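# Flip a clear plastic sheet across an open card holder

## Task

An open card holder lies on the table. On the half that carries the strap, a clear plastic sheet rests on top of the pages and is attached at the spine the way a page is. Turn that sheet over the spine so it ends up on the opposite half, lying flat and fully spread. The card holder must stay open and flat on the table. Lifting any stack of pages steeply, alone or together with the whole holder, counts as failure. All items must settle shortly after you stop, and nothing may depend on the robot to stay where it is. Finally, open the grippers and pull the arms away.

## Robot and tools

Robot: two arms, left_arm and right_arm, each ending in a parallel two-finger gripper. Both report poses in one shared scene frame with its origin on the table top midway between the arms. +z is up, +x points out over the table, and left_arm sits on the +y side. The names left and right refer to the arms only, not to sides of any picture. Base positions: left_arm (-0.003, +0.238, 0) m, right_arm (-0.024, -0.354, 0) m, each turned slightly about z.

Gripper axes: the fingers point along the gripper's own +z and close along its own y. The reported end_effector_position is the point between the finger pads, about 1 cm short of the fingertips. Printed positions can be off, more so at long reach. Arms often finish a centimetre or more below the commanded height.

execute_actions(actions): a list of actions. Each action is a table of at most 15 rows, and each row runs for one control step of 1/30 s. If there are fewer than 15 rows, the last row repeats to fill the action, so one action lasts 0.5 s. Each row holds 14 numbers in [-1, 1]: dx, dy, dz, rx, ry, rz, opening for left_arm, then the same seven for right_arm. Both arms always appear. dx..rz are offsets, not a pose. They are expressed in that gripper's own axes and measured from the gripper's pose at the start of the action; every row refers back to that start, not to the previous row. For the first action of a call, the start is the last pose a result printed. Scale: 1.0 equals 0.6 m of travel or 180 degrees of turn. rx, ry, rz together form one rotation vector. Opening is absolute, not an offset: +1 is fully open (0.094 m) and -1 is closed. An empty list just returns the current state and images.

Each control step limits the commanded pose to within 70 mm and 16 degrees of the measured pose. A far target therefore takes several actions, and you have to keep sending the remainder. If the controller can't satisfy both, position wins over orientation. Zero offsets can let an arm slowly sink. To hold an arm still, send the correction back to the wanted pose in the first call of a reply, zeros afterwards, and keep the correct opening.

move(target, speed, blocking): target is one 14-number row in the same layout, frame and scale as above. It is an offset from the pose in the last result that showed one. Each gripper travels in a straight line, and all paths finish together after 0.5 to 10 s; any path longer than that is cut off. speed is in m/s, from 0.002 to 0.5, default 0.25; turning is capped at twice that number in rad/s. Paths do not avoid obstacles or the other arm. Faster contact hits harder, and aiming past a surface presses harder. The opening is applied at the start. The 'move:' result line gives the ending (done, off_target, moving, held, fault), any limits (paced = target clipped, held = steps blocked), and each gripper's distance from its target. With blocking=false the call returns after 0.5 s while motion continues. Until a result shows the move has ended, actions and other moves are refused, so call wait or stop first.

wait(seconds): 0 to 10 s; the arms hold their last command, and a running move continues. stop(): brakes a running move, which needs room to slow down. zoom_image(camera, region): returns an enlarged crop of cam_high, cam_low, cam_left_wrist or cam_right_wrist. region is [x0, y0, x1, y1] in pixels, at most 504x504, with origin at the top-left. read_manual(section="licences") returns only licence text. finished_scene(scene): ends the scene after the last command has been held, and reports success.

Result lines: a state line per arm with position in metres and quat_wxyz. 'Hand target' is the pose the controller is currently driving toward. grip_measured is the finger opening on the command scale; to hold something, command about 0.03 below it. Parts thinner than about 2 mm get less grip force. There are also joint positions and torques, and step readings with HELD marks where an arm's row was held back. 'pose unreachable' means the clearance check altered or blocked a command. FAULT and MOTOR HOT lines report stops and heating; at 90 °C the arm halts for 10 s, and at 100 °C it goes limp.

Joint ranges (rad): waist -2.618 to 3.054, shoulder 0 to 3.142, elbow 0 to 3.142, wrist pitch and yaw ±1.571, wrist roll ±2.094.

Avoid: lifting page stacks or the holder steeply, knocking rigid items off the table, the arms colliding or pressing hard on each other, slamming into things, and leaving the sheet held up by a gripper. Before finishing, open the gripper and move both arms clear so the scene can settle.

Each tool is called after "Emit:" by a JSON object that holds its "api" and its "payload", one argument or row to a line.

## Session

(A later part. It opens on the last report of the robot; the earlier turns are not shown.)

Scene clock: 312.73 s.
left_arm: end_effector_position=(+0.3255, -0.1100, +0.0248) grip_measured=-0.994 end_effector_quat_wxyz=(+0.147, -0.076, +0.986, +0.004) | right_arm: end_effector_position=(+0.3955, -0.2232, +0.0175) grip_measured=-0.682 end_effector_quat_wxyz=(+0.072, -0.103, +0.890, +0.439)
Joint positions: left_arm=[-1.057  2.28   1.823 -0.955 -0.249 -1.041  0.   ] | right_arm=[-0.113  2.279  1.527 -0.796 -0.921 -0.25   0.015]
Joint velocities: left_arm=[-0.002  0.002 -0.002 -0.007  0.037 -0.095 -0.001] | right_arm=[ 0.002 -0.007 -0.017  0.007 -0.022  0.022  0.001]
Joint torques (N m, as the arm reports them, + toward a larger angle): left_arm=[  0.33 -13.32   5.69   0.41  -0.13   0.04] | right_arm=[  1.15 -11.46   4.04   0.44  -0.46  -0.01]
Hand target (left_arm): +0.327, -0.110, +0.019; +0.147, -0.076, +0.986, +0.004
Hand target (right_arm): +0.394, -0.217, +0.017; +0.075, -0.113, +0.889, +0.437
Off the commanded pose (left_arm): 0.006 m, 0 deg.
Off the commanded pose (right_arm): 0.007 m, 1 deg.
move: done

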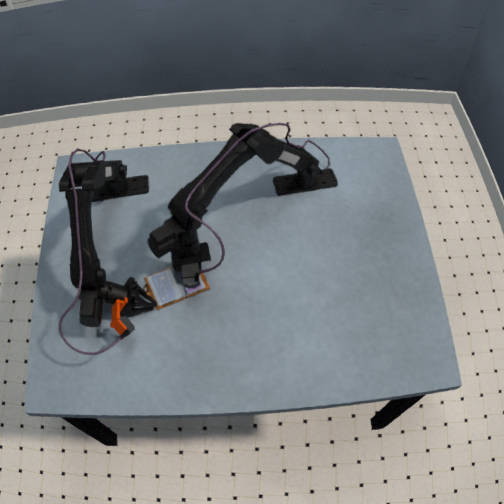

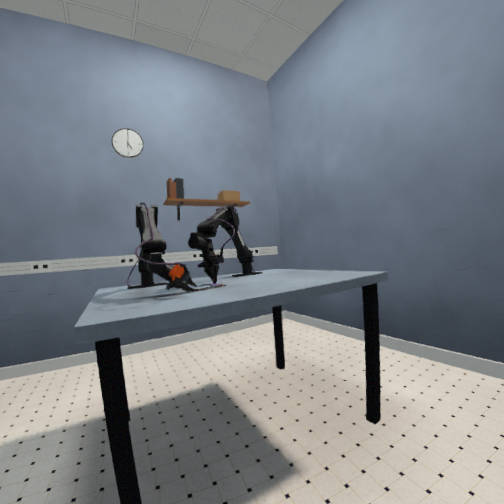

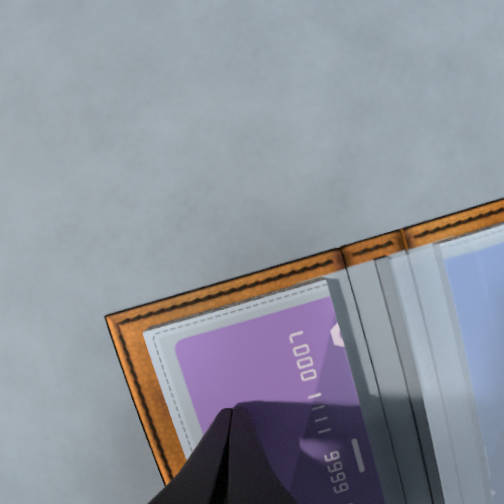

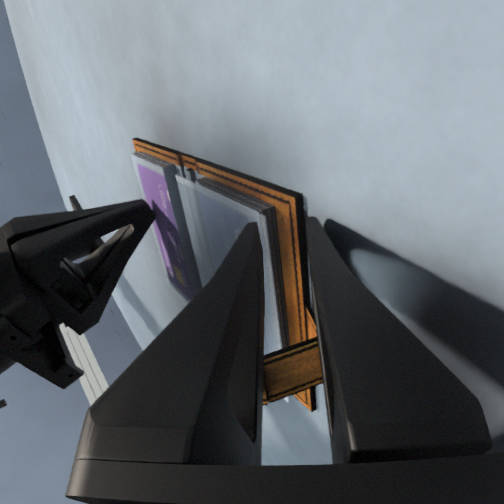

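Emit:
{"api": "move", "payload": {
  "target": [0,0,0.01,0,0,0,-1, 0,0.022,0.0,0,0,0,-0.68],
  "speed": 0.03
}}

Emit:
{"api": "move", "payload": {
  "target": [0,0,0.01,0,0,0,-1, 0,0.006,0.018,0,0,0,-0.68],
  "speed": 0.03
}}

Emit:
{"api": "zoom_image", "payload": {
  "camera": "cam_right_wrist",
  "region": [180,120,400,340]
}}

Scene clock: 322.50 s.
left_arm: end_effector_position=(+0.3255, -0.1100, +0.0248) grip_measured=-0.994 end_effector_quat_wxyz=(+0.147, -0.076, +0.986, +0.004) | right_arm: end_effector_position=(+0.3965, -0.2196, +0.0249) grip_measured=-0.682 end_effector_quat_wxyz=(+0.074, -0.100, +0.890, +0.439)
Joint positions: left_arm=[-1.057  2.28   1.823 -0.955 -0.249 -1.041  0.   ] | right_arm=[-0.105  2.26   1.526 -0.792 -0.921 -0.222  0.015]
Joint velocities: left_arm=[ 0.002 -0.002  0.007  0.007 -0.037 -0.007 -0.001] | right_arm=[-0.022 -0.007 -0.012  0.007 -0.022  0.022  0.001]
Joint torques (N m, as the arm reports them, + toward a larger angle): left_arm=[  0.33 -13.29   5.69   0.41  -0.12   0.04] | right_arm=[  0.69 -11.87   4.3    0.27  -0.49   0.  ]
Hand target (left_arm): +0.327, -0.110, +0.019; +0.147, -0.076, +0.986, +0.004
Hand target (right_arm): +0.392, -0.215, +0.028; +0.072, -0.103, +0.890, +0.439
Off the commanded pose (left_arm): 0.006 m, 0 deg.
Off the commanded pose (right_arm): 0.007 m, 0 deg.
move: done

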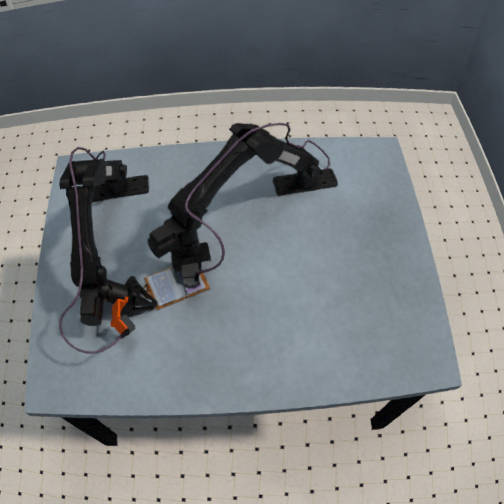

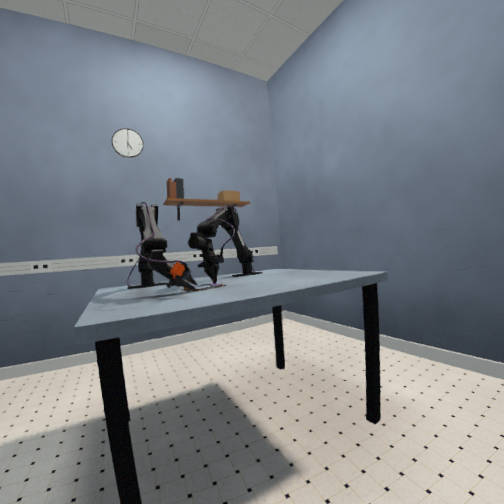

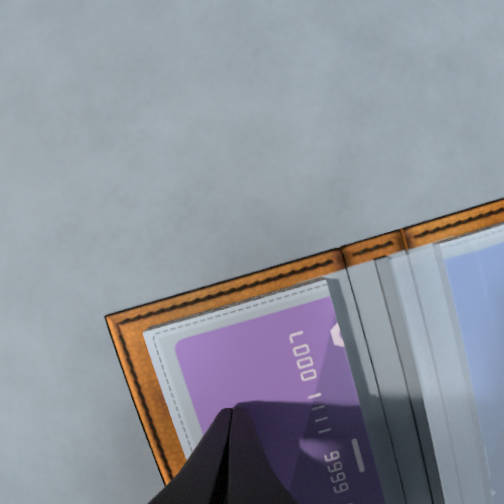

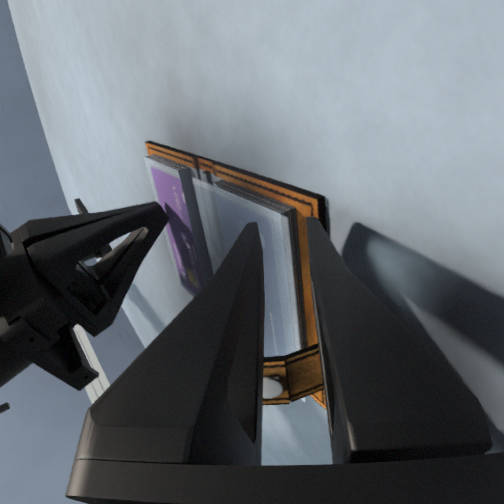

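Scene clock: 323.30 s.
left_arm: end_effector_position=(+0.3255, -0.1100, +0.0248) grip_measured=-0.994 end_effector_quat_wxyz=(+0.147, -0.076, +0.986, +0.004) | right_arm: end_effector_position=(+0.4021, -0.2127, +0.0253) grip_measured=-0.682 end_effector_quat_wxyz=(+0.081, -0.100, +0.890, +0.438)
Joint positions: left_arm=[-1.057  2.28   1.823 -0.955 -0.249 -1.041  0.   ] | right_arm=[-0.088  2.26   1.526 -0.748 -0.92  -0.183  0.015]
Joint velocities: left_arm=[ 0.002  0.012  0.002  0.007 -0.037 -0.022 -0.001] | right_arm=[ 0.002  0.002 -0.007  0.037  0.007 -0.037 -0.001]
Joint torques (N m, as the arm reports them, + toward a larger angle): left_arm=[  0.32 -13.3    5.72   0.41  -0.12   0.03] | right_arm=[  0.59 -11.01   3.92   0.39  -0.48   0.  ]
Hand target (left_arm): +0.327, -0.110, +0.019; +0.147, -0.076, +0.986, +0.004
Hand target (right_arm): +0.396, -0.209, +0.021; +0.074, -0.100, +0.890, +0.439
Off the commanded pose (left_arm): 0.006 m, 0 deg.
Off the commanded pose (right_arm): 0.008 m, 1 deg.
move: done

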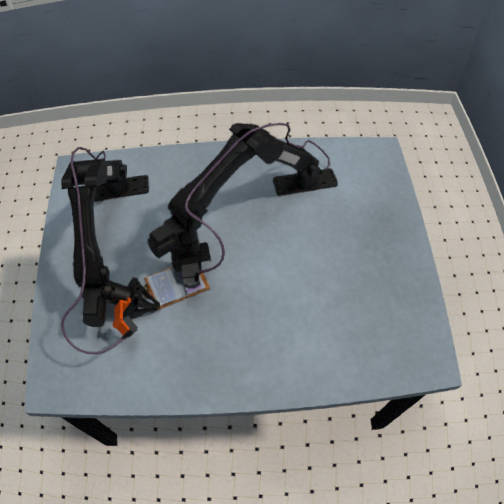

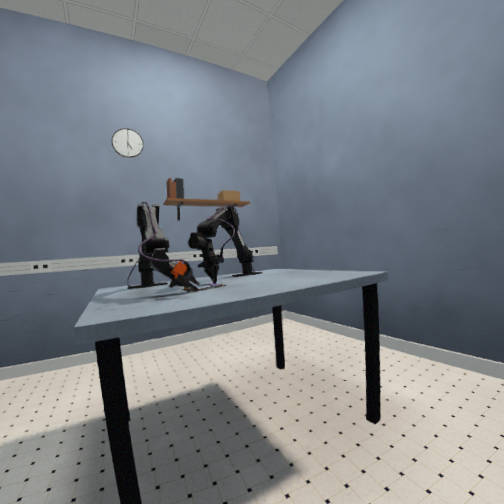

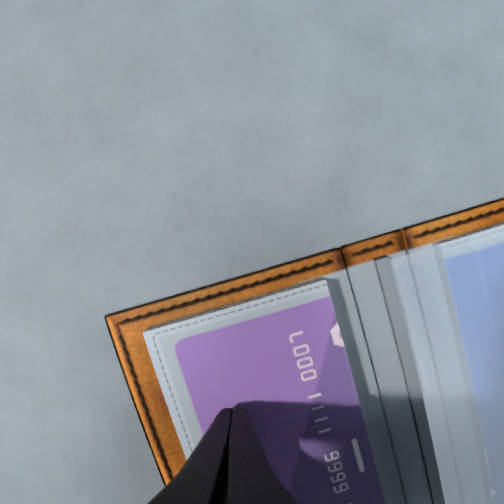

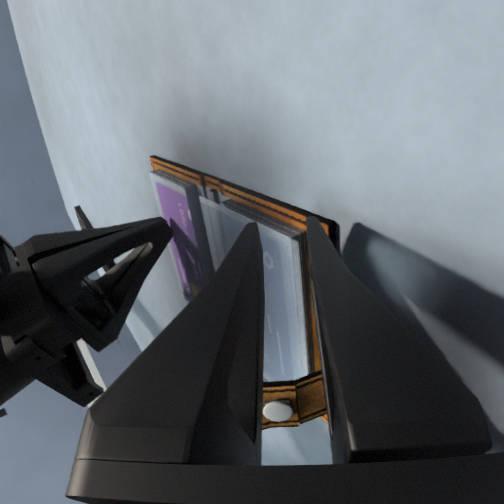

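Region (180, 120, 400, 340) of cam_right_wrist's 504x504 image, scaled by 2.291, with more detail than that image has.

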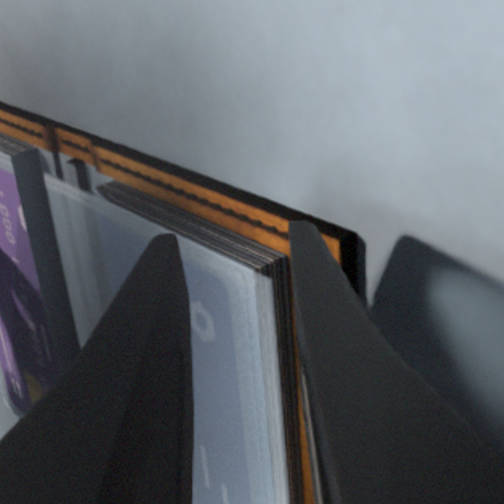

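Emit:
{"api": "move", "payload": {
  "target": [0,0,0.01,0,0,0,-1, 0.03,0.004,0.02,0,0,0,-0.68],
  "speed": 0.03
}}

Emit:
{"api": "zoom_image", "payload": {
  "camera": "cam_right_wrist",
  "region": [180,120,400,340]
}}

Scene clock: 332.70 s.
left_arm: end_effector_position=(+0.3255, -0.1100, +0.0248) grip_measured=-0.994 end_effector_quat_wxyz=(+0.147, -0.076, +0.986, +0.004) | right_arm: end_effector_position=(+0.3972, -0.2116, +0.0205) grip_measured=-0.682 end_effector_quat_wxyz=(+0.101, -0.100, +0.888, +0.438)
Joint positions: left_arm=[-1.057  2.28   1.823 -0.955 -0.249 -1.041  0.   ] | right_arm=[-0.086  2.222  1.429 -0.629 -0.924 -0.152  0.015]
Joint velocities: left_arm=[-0.002  0.027  0.007 -0.022 -0.11   0.037 -0.   ] | right_arm=[-0.022 -0.002 -0.027  0.037  0.022  0.022  0.001]
Joint torques (N m, as the arm reports them, + toward a larger angle): left_arm=[  0.33 -13.29   5.67   0.41  -0.12   0.04] | right_arm=[  1.5  -10.88   3.65   0.28  -0.42   0.02]
Hand target (left_arm): +0.327, -0.110, +0.019; +0.147, -0.076, +0.986, +0.004
Hand target (right_arm): +0.385, -0.204, +0.016; +0.081, -0.099, +0.890, +0.438
Off the commanded pose (left_arm): 0.006 m, 0 deg.
Off the commanded pose (right_arm): 0.015 m, 2 deg.
move: off_target (right_arm)

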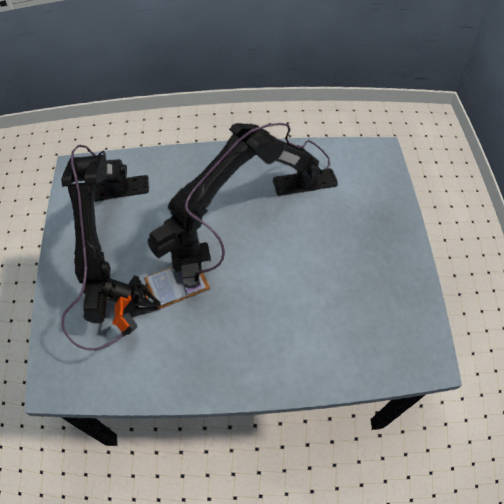

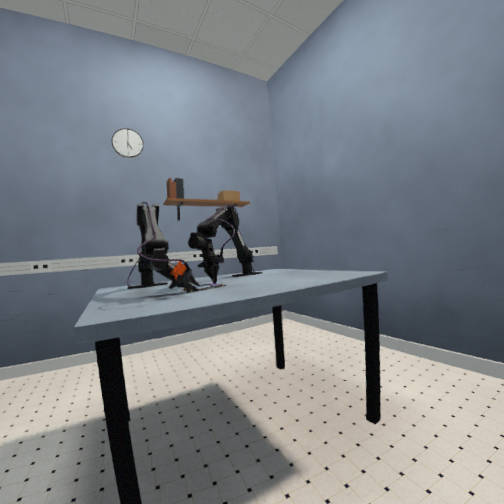

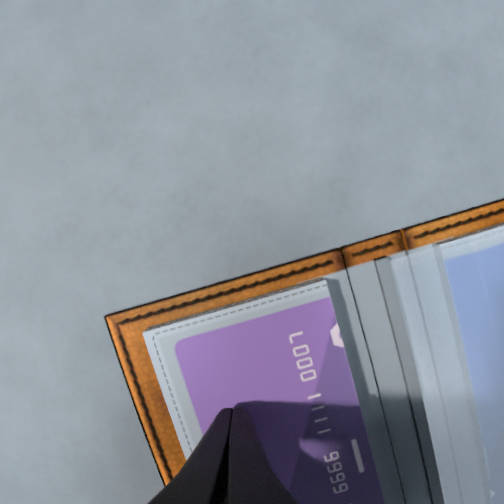

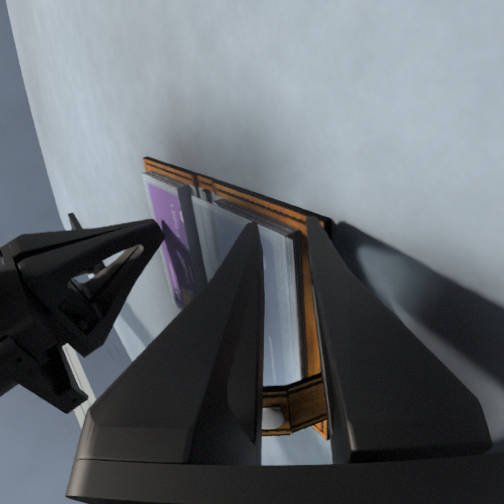

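Region (180, 120, 400, 340) of cam_right_wrist's 504x504 image, scaled by 2.291, with more detail than that image has.

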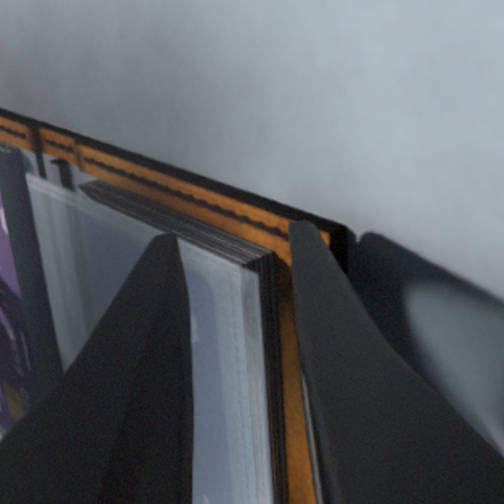

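Emit:
{"api": "move", "payload": {
  "target": [0,0,0.01,0,0,0,-1, 0.01,0.016,0.016,0,0,0,-0.68],
  "speed": 0.03
}}

Emit:
{"api": "move", "payload": {
  "target": [0,0,0.01,0,0,0,-1, 0,0,0,0,0,0,-1]
}}

Emit:
{"api": "move", "payload": {
  "target": [0,0,0.01,0,0,0,-1, 0,0.05,-0.02,0,0,0,-1],
  "speed": 0.04
}}

Emit:
{"api": "zoom_image", "payload": {
  "camera": "cam_low",
  "region": [130,250,250,310]
}}

Scene clock: 343.73 s.
left_arm: end_effector_position=(+0.3254, -0.1101, +0.0248) grip_measured=-0.994 end_effector_quat_wxyz=(+0.147, -0.076, +0.986, +0.004) | right_arm: end_effector_position=(+0.3959, -0.2043, +0.0210) grip_measured=-0.682 end_effector_quat_wxyz=(+0.106, -0.096, +0.887, +0.440)
Joint positions: left_arm=[-1.057  2.28   1.823 -0.955 -0.249 -1.041  0.   ] | right_arm=[-0.069  2.203  1.391 -0.566 -0.925 -0.105  0.015]
Joint velocities: left_arm=[ 0.007  0.002 -0.007 -0.066 -0.007 -0.007 -0.   ] | right_arm=[ 0.007 -0.017 -0.007 -0.037 -0.051 -0.037 -0.001]
Joint torques (N m, as the arm reports them, + toward a larger angle): left_arm=[  0.37 -13.28   5.69   0.41  -0.12   0.04] | right_arm=[  1.05 -11.19   4.12   0.53  -0.42  -0.01]
Hand target (left_arm): +0.327, -0.110, +0.019; +0.147, -0.076, +0.986, +0.004
Hand target (right_arm): +0.390, -0.199, +0.021; +0.101, -0.100, +0.888, +0.438
Off the commanded pose (left_arm): 0.006 m, 0 deg.
Off the commanded pose (right_arm): 0.008 m, 1 deg.
move: done

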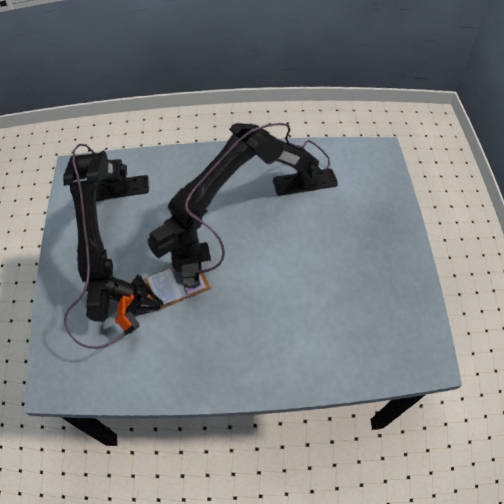

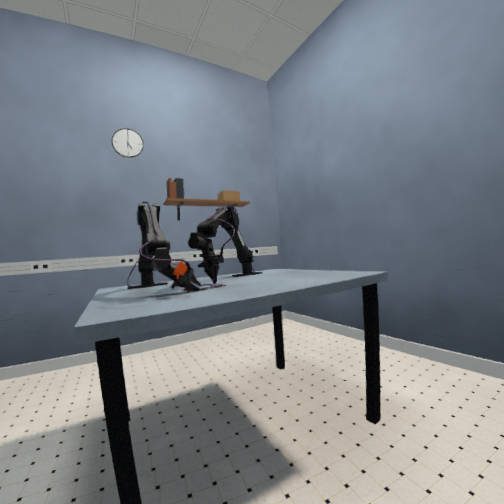

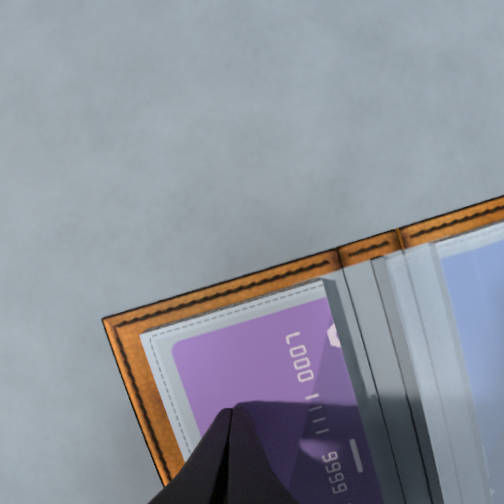

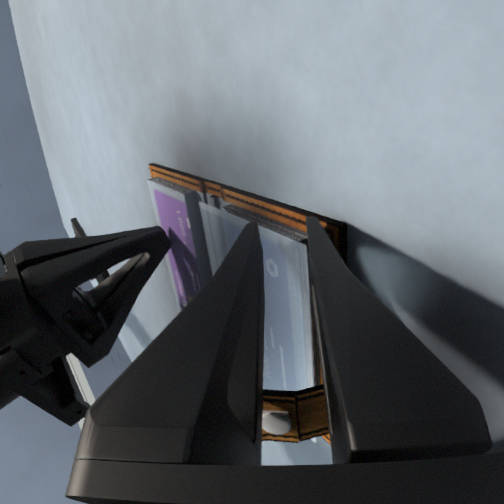

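Scene clock: 344.43 s.
left_arm: end_effector_position=(+0.3254, -0.1101, +0.0248) grip_measured=-0.994 end_effector_quat_wxyz=(+0.147, -0.076, +0.986, +0.004) | right_arm: end_effector_position=(+0.3964, -0.2048, +0.0204) grip_measured=-0.994 end_effector_quat_wxyz=(+0.107, -0.096, +0.888, +0.438)
Joint positions: left_arm=[-1.057  2.28   1.823 -0.955 -0.249 -1.041  0.   ] | right_arm=[-0.069  2.203  1.391 -0.564 -0.92  -0.105  0.   ]
Joint velocities: left_arm=[ 0.002  0.007 -0.002 -0.066  0.081  0.037 -0.   ] | right_arm=[-0.012 -0.007 -0.007  0.022  0.066 -0.037 -0.   ]
Joint torques (N m, as the arm reports them, + toward a larger angle): left_arm=[  0.36 -13.32   5.7    0.41  -0.12   0.03] | right_arm=[ -0.09 -10.37   5.55   0.48  -0.52  -0.03]
Hand target (left_arm): +0.327, -0.110, +0.019; +0.147, -0.076, +0.986, +0.004
Hand target (right_arm): +0.396, -0.204, +0.021; +0.106, -0.096, +0.887, +0.440
Off the commanded pose (left_arm): 0.006 m, 0 deg.
Off the commanded pose (right_arm): 0.001 m, 0 deg.
move: done

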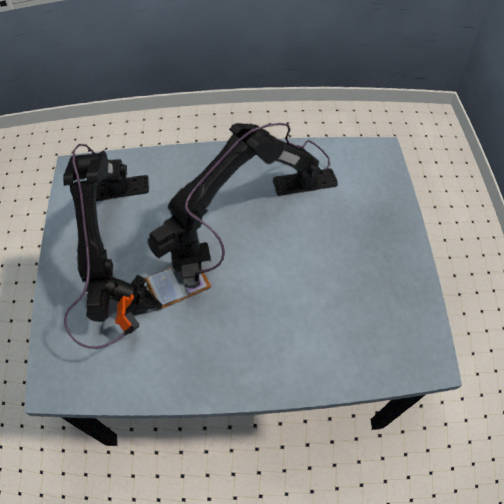

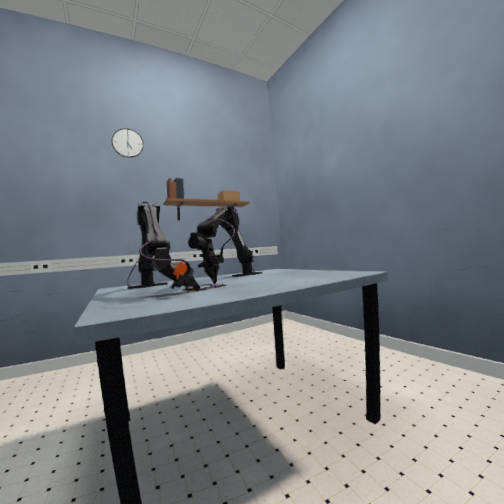

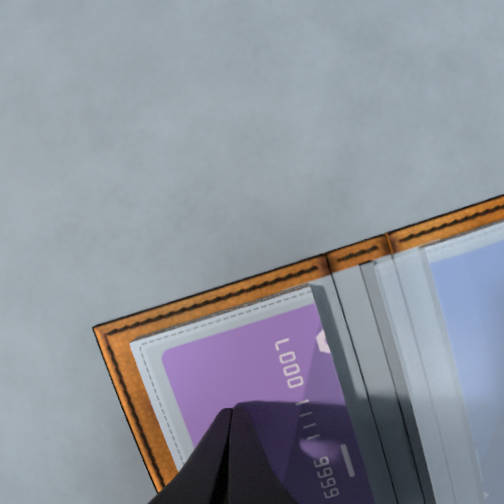

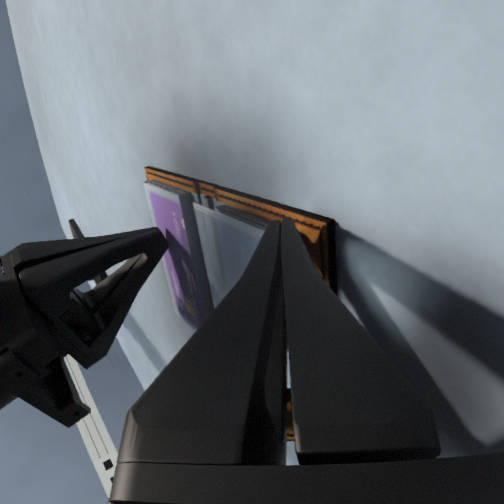

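Scene clock: 345.53 s.
left_arm: end_effector_position=(+0.3264, -0.1113, +0.0250) grip_measured=-0.994 end_effector_quat_wxyz=(+0.148, -0.076, +0.986, +0.002) | right_arm: end_effector_position=(+0.3944, -0.1998, +0.0487) grip_measured=-0.995 end_effector_quat_wxyz=(+0.114, -0.096, +0.887, +0.437)
Joint positions: left_arm=[-1.057  2.28   1.823 -0.948 -0.249 -1.041  0.   ] | right_arm=[-0.057  2.128  1.391 -0.601 -0.918 -0.074  0.   ]
Joint velocities: left_arm=[-0.007 -0.007  0.017  0.066 -0.037  0.007  0.   ] | right_arm=[-0.017  0.002 -0.002  0.007 -0.022  0.037 -0.001]
Joint torques (N m, as the arm reports them, + toward a larger angle): left_arm=[  0.36 -13.31   5.72   0.35  -0.13   0.04] | right_arm=[  0.6  -11.26   4.4    0.48  -0.46  -0.01]
Hand target (left_arm): +0.327, -0.110, +0.019; +0.146, -0.076, +0.986, +0.004
Hand target (right_arm): +0.387, -0.197, +0.050; +0.108, -0.096, +0.888, +0.438
Off the commanded pose (left_arm): 0.006 m, 0 deg.
Off the commanded pose (right_arm): 0.008 m, 1 deg.
move: done

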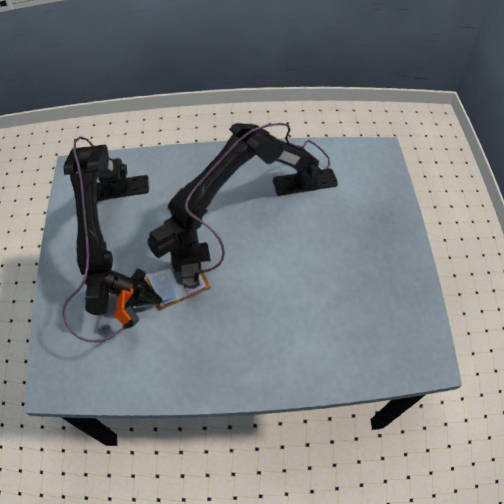

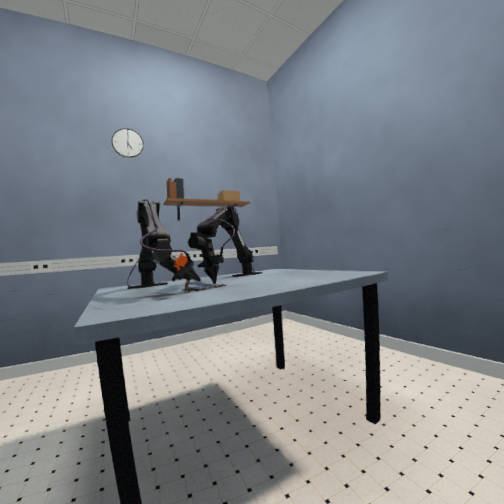

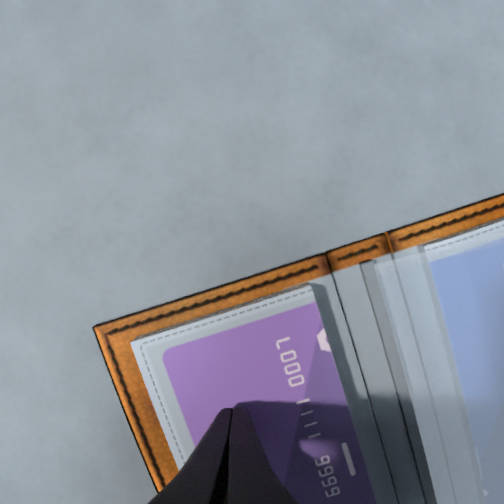

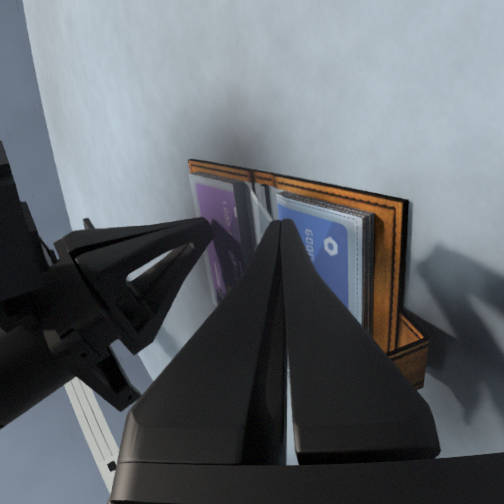

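Region (130, 250, 250, 310) of cam_low's 504x504 image, scaled by 4.200, with more detail than that image has.

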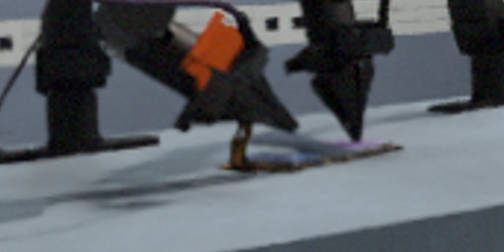

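Emit:
{"api": "move", "payload": {
  "target": [0,0.17,-0.2,0,0,0,-1, 0.008,0.106,0.047,0.2,0,0,-1],
  "speed": 0.08
}}

Emit:
{"api": "zoom_image", "payload": {
  "camera": "cam_low",
  "region": [130,240,270,310]
}}

Scene clock: 369.27 s.
left_arm: end_effector_position=(+0.2770, -0.0239, +0.1353) grip_measured=-0.994 end_effector_quat_wxyz=(+0.147, -0.074, +0.986, -0.003) | right_arm: end_effector_position=(+0.3753, -0.1417, +0.0705) grip_measured=-0.995 end_effector_quat_wxyz=(+0.137, -0.052, +0.978, +0.147)
Joint positions: left_arm=[-1.011  1.819  1.58  -1.149 -0.234 -0.99   0.   ] | right_arm=[ 0.334  1.955  1.461 -0.71  -0.175  0.343  0.   ]
Joint velocities: left_arm=[-0.017 -0.017 -0.002  0.022  0.022  0.022 -0.   ] | right_arm=[-0.022  0.002  0.007 -0.022 -0.066  0.081  0.001]
Joint torques (N m, as the arm reports them, + toward a larger angle): left_arm=[  0.98 -11.77   5.54   0.16  -0.17   0.07] | right_arm=[  0.59 -10.22   7.94   0.71  -0.03   0.02]
Hand target (left_arm): +0.276, -0.016, +0.139; +0.149, -0.076, +0.986, +0.001
Hand target (right_arm): +0.376, -0.139, +0.080; +0.144, -0.053, +0.977, +0.146
Off the commanded pose (left_arm): 0.011 m, 1 deg.
Off the commanded pose (right_arm): 0.008 m, 1 deg.
move: off_target (left_arm)

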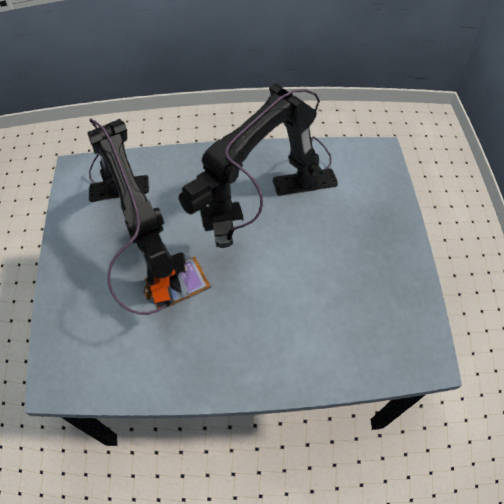

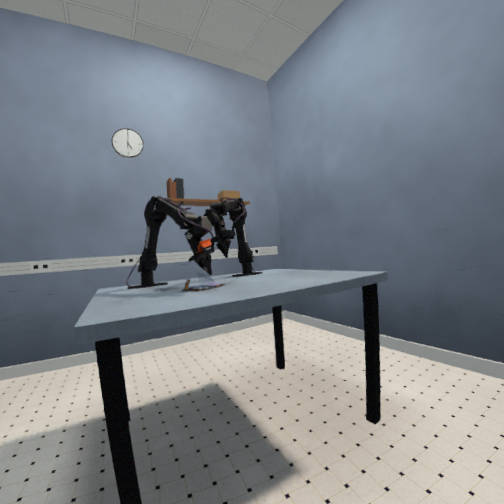

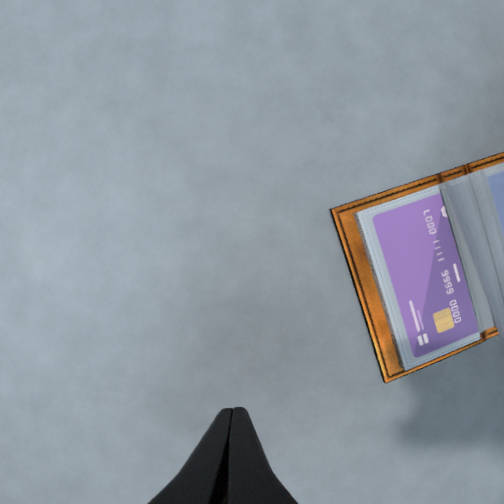

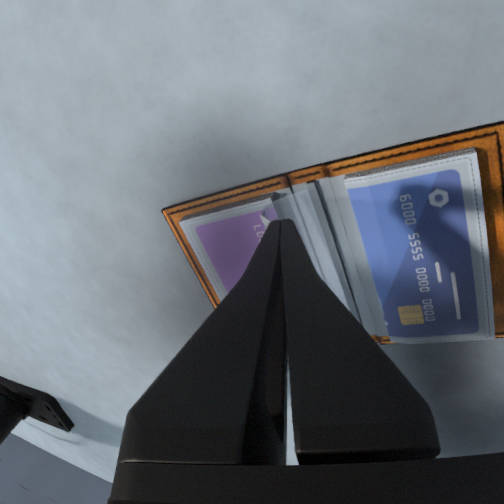

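Region (130, 240, 270, 310) of cam_low's 504x504 image, scaled by 3.600, with more detail than that image has.

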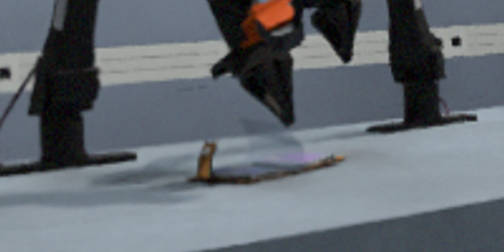

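Emit:
{"api": "move", "payload": {
  "target": [0,0.2,-0.1,0,0,0,-1, 0.032,0.08,0.068,0.2,0,0,-1],
  "speed": 0.08
}}

Emit:
{"api": "move", "payload": {
  "target": [0,0,0,0,0,0,-1, 0,0,0,0,0,0,-0.6]
}}

Emit:
{"api": "move", "payload": {
  "target": [0,0,0,0,0,0,-1, 0,0,-0.2,0,0,0,-0.6],
  "speed": 0.15
}}

Emit:
{"api": "zoom_image", "payload": {
  "camera": "cam_low",
  "region": [130,240,270,310]
}}

Scene clock: 387.63 s.
left_arm: end_effector_position=(+0.2461, +0.0862, +0.1897) grip_measured=-0.994 end_effector_quat_wxyz=(+0.148, -0.071, +0.986, -0.005) | right_arm: end_effector_position=(+0.3593, -0.0850, +0.0434) grip_measured=-0.995 end_effector_quat_wxyz=(+0.150, -0.006, +0.977, -0.148)
Joint positions: left_arm=[-0.815  1.443  1.394 -1.292 -0.191 -0.788  0.   ] | right_arm=[ 0.683  2.367  2.019 -1.209  0.425  0.751  0.   ]
Joint velocities: left_arm=[-0.012 -0.002 -0.007 -0.051 -0.051  0.037  0.   ] | right_arm=[-0.002  0.002  0.012  0.007 -0.007  0.022  0.   ]
Joint torques (N m, as the arm reports them, + toward a larger angle): left_arm=[ 0.98 -7.78  5.59  0.26 -0.11  0.06] | right_arm=[  0.6  -10.65   7.52   0.05   0.38   0.07]
Hand target (left_arm): +0.243, +0.093, +0.192; +0.149, -0.074, +0.986, -0.002
Hand target (right_arm): +0.359, -0.084, +0.040; +0.152, -0.008, +0.976, -0.159
Off the commanded pose (left_arm): 0.009 m, 0 deg.
Off the commanded pose (right_arm): 0.003 m, 2 deg.
move: done

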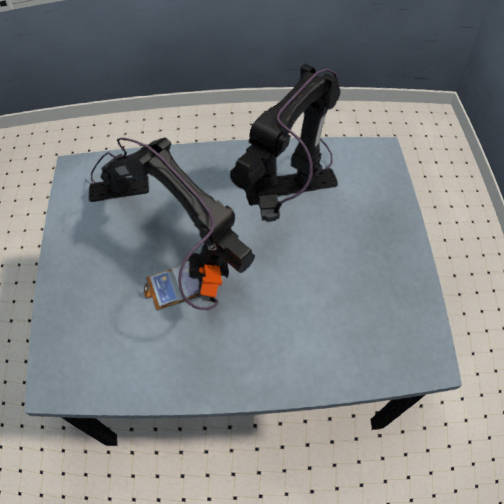

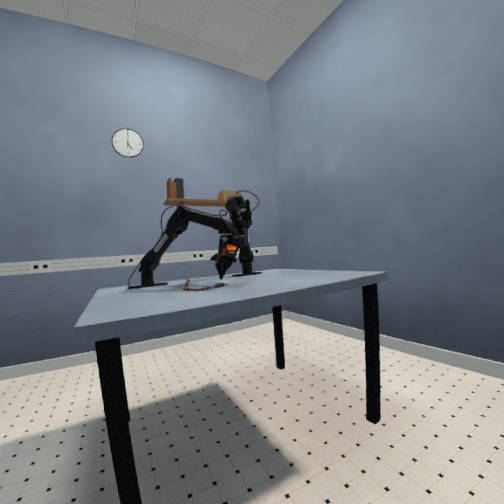

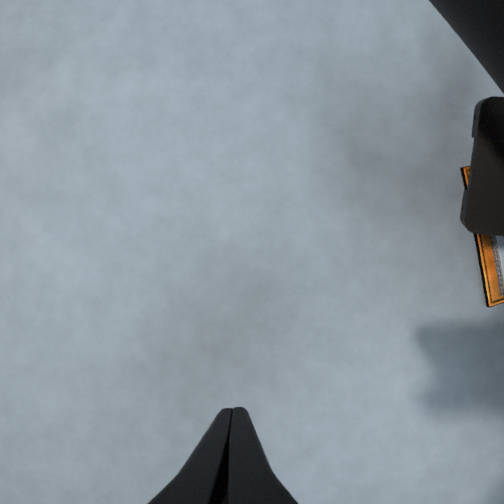

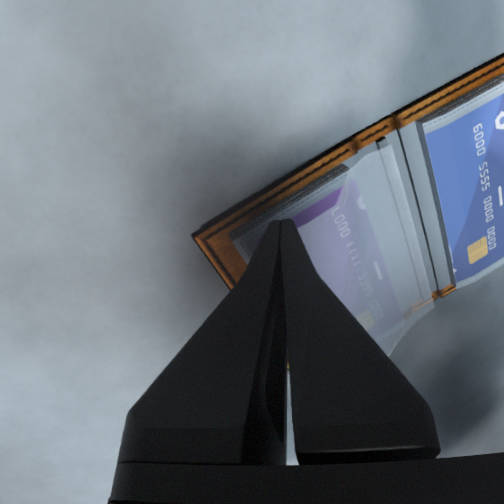

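Scene clock: 388.13 s.
left_arm: end_effector_position=(+0.2458, +0.0858, +0.1896) grip_measured=-0.994 end_effector_quat_wxyz=(+0.147, -0.071, +0.986, -0.006) | right_arm: end_effector_position=(+0.3594, -0.0851, +0.0434) grip_measured=-0.603 end_effector_quat_wxyz=(+0.150, -0.006, +0.977, -0.148)
Joint positions: left_arm=[-0.815  1.443  1.394 -1.292 -0.188 -0.788  0.   ] | right_arm=[ 0.683  2.367  2.019 -1.209  0.425  0.751  0.019]
Joint velocities: left_arm=[-0.037 -0.002 -0.002 -0.007 -0.037 -0.051  0.   ] | right_arm=[-0.007 -0.002  0.022  0.022  0.007  0.007 -0.   ]
Joint torques (N m, as the arm reports them, + toward a larger angle): left_arm=[ 0.02 -6.    6.57  0.37 -0.13 -0.01] | right_arm=[ -0.1  -12.01   6.06   0.18   0.23  -0.03]
Hand target (left_arm): +0.246, +0.086, +0.190; +0.148, -0.071, +0.986, -0.005
Hand target (right_arm): +0.359, -0.085, +0.043; +0.150, -0.006, +0.977, -0.148
Off the commanded pose (left_arm): 0.001 m, 0 deg.
Off the commanded pose (right_arm): 0.000 m, 0 deg.
move: done

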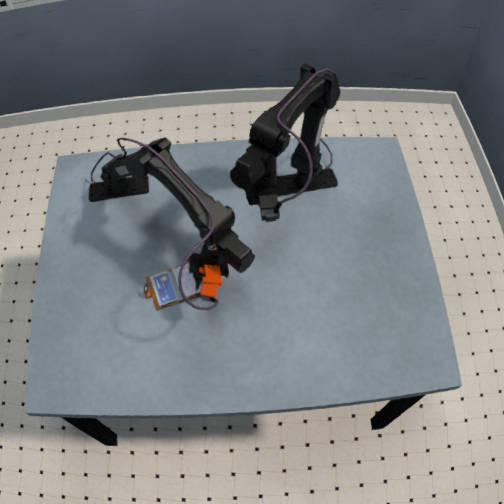

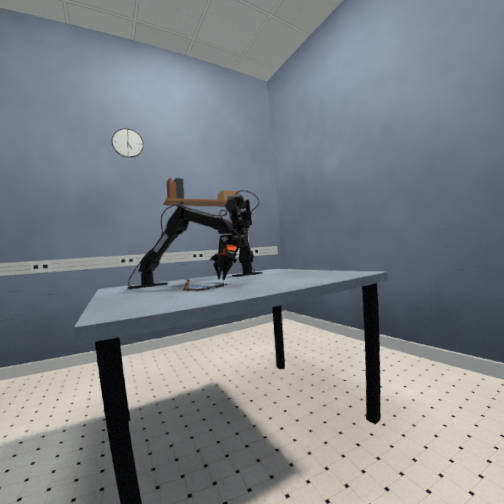

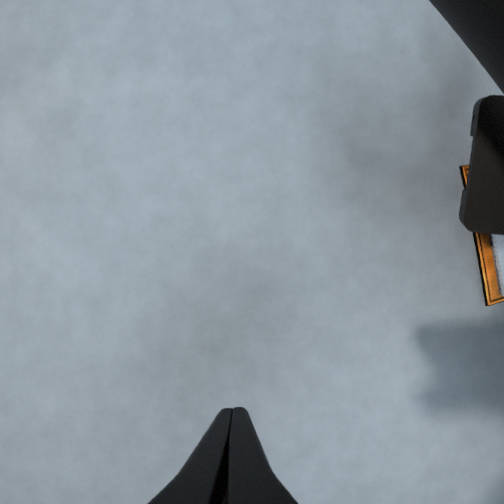

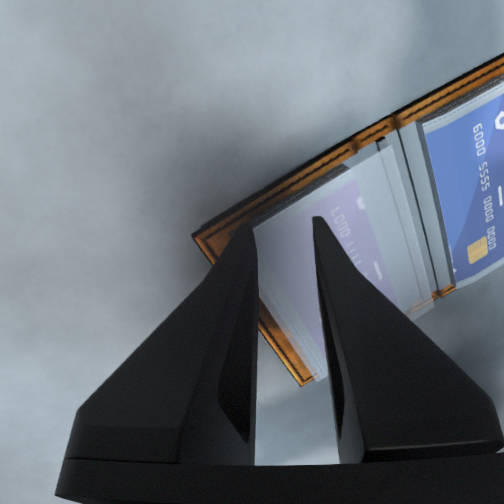

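Scene clock: 389.20 s.
left_arm: end_effector_position=(+0.2455, +0.0854, +0.1895) grip_measured=-0.994 end_effector_quat_wxyz=(+0.147, -0.071, +0.987, -0.007) | right_arm: end_effector_position=(+0.3545, -0.0658, +0.0887) grip_measured=-0.603 end_effector_quat_wxyz=(+0.167, -0.006, +0.977, -0.131)
Joint positions: left_arm=[-0.815  1.443  1.394 -1.292 -0.185 -0.788  0.   ] | right_arm=[ 0.719  2.358  2.182 -1.345  0.424  0.779  0.019]
Joint velocities: left_arm=[ 0.007  0.002  0.007  0.022 -0.022 -0.022 -0.   ] | right_arm=[-0.002 -0.007 -0.037 -0.022 -0.066 -0.051 -0.   ]
Joint torques (N m, as the arm reports them, + toward a larger angle): left_arm=[ 0.   -5.99  6.59  0.37 -0.12  0.01] | right_arm=[ -0.54 -11.44   5.64   0.23   0.23  -0.03]
Hand target (left_arm): +0.246, +0.086, +0.190; +0.148, -0.071, +0.986, -0.006
Hand target (right_arm): +0.355, -0.069, +0.083; +0.160, -0.005, +0.977, -0.137
Off the commanded pose (left_arm): 0.000 m, 0 deg.
Off the commanded pose (right_arm): 0.073 m, 3 deg; position clipped at the last step of the last action.
move: held (right_arm); limits=paced,held; held on 19 of 32 steps (right_arm), including the last (right_arm)
pose unreachable (right arm): on one or more control steps of this call, first in action 0 (counted from 0), this arm could not follow its commanded pose, so it was not sent that pose on those steps. On the call's last step it was still not sent that pose. It may still have moved: this result reports where it is.
cause: the commanded pose would bring a part of the arm too close to another arm (this arm's wrist (the part past joint 4) and the other arm's wrist (the part past joint 4)).

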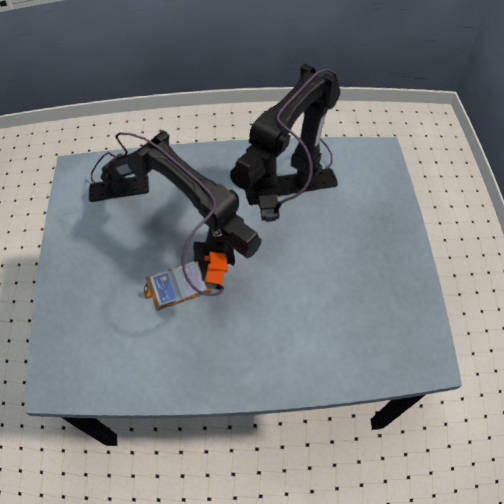

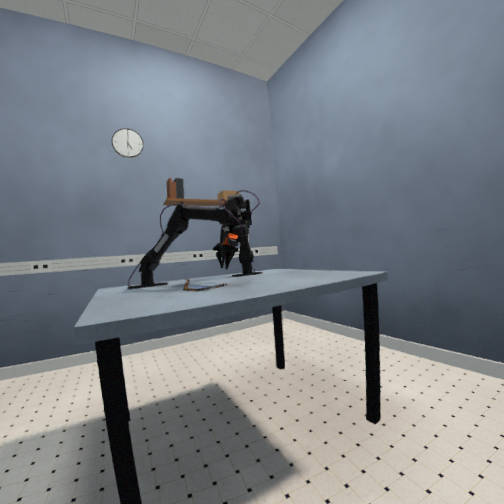

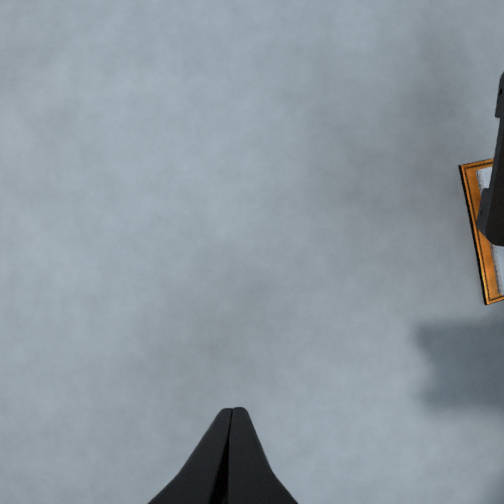

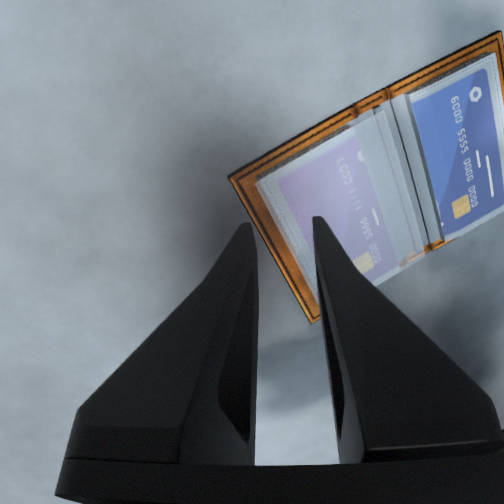

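Region (130, 240, 270, 310) of cam_low's 504x504 image, scaled by 3.600, with more detail than that image has.

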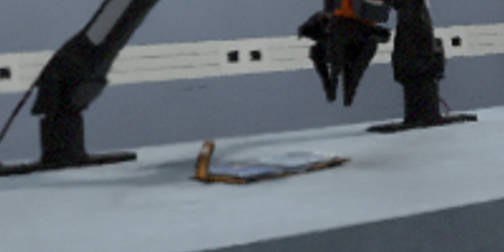

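Emit:
{"api": "finished_scene", "payload": {
  "scene": 1
}}

The scene is finished: the task was done.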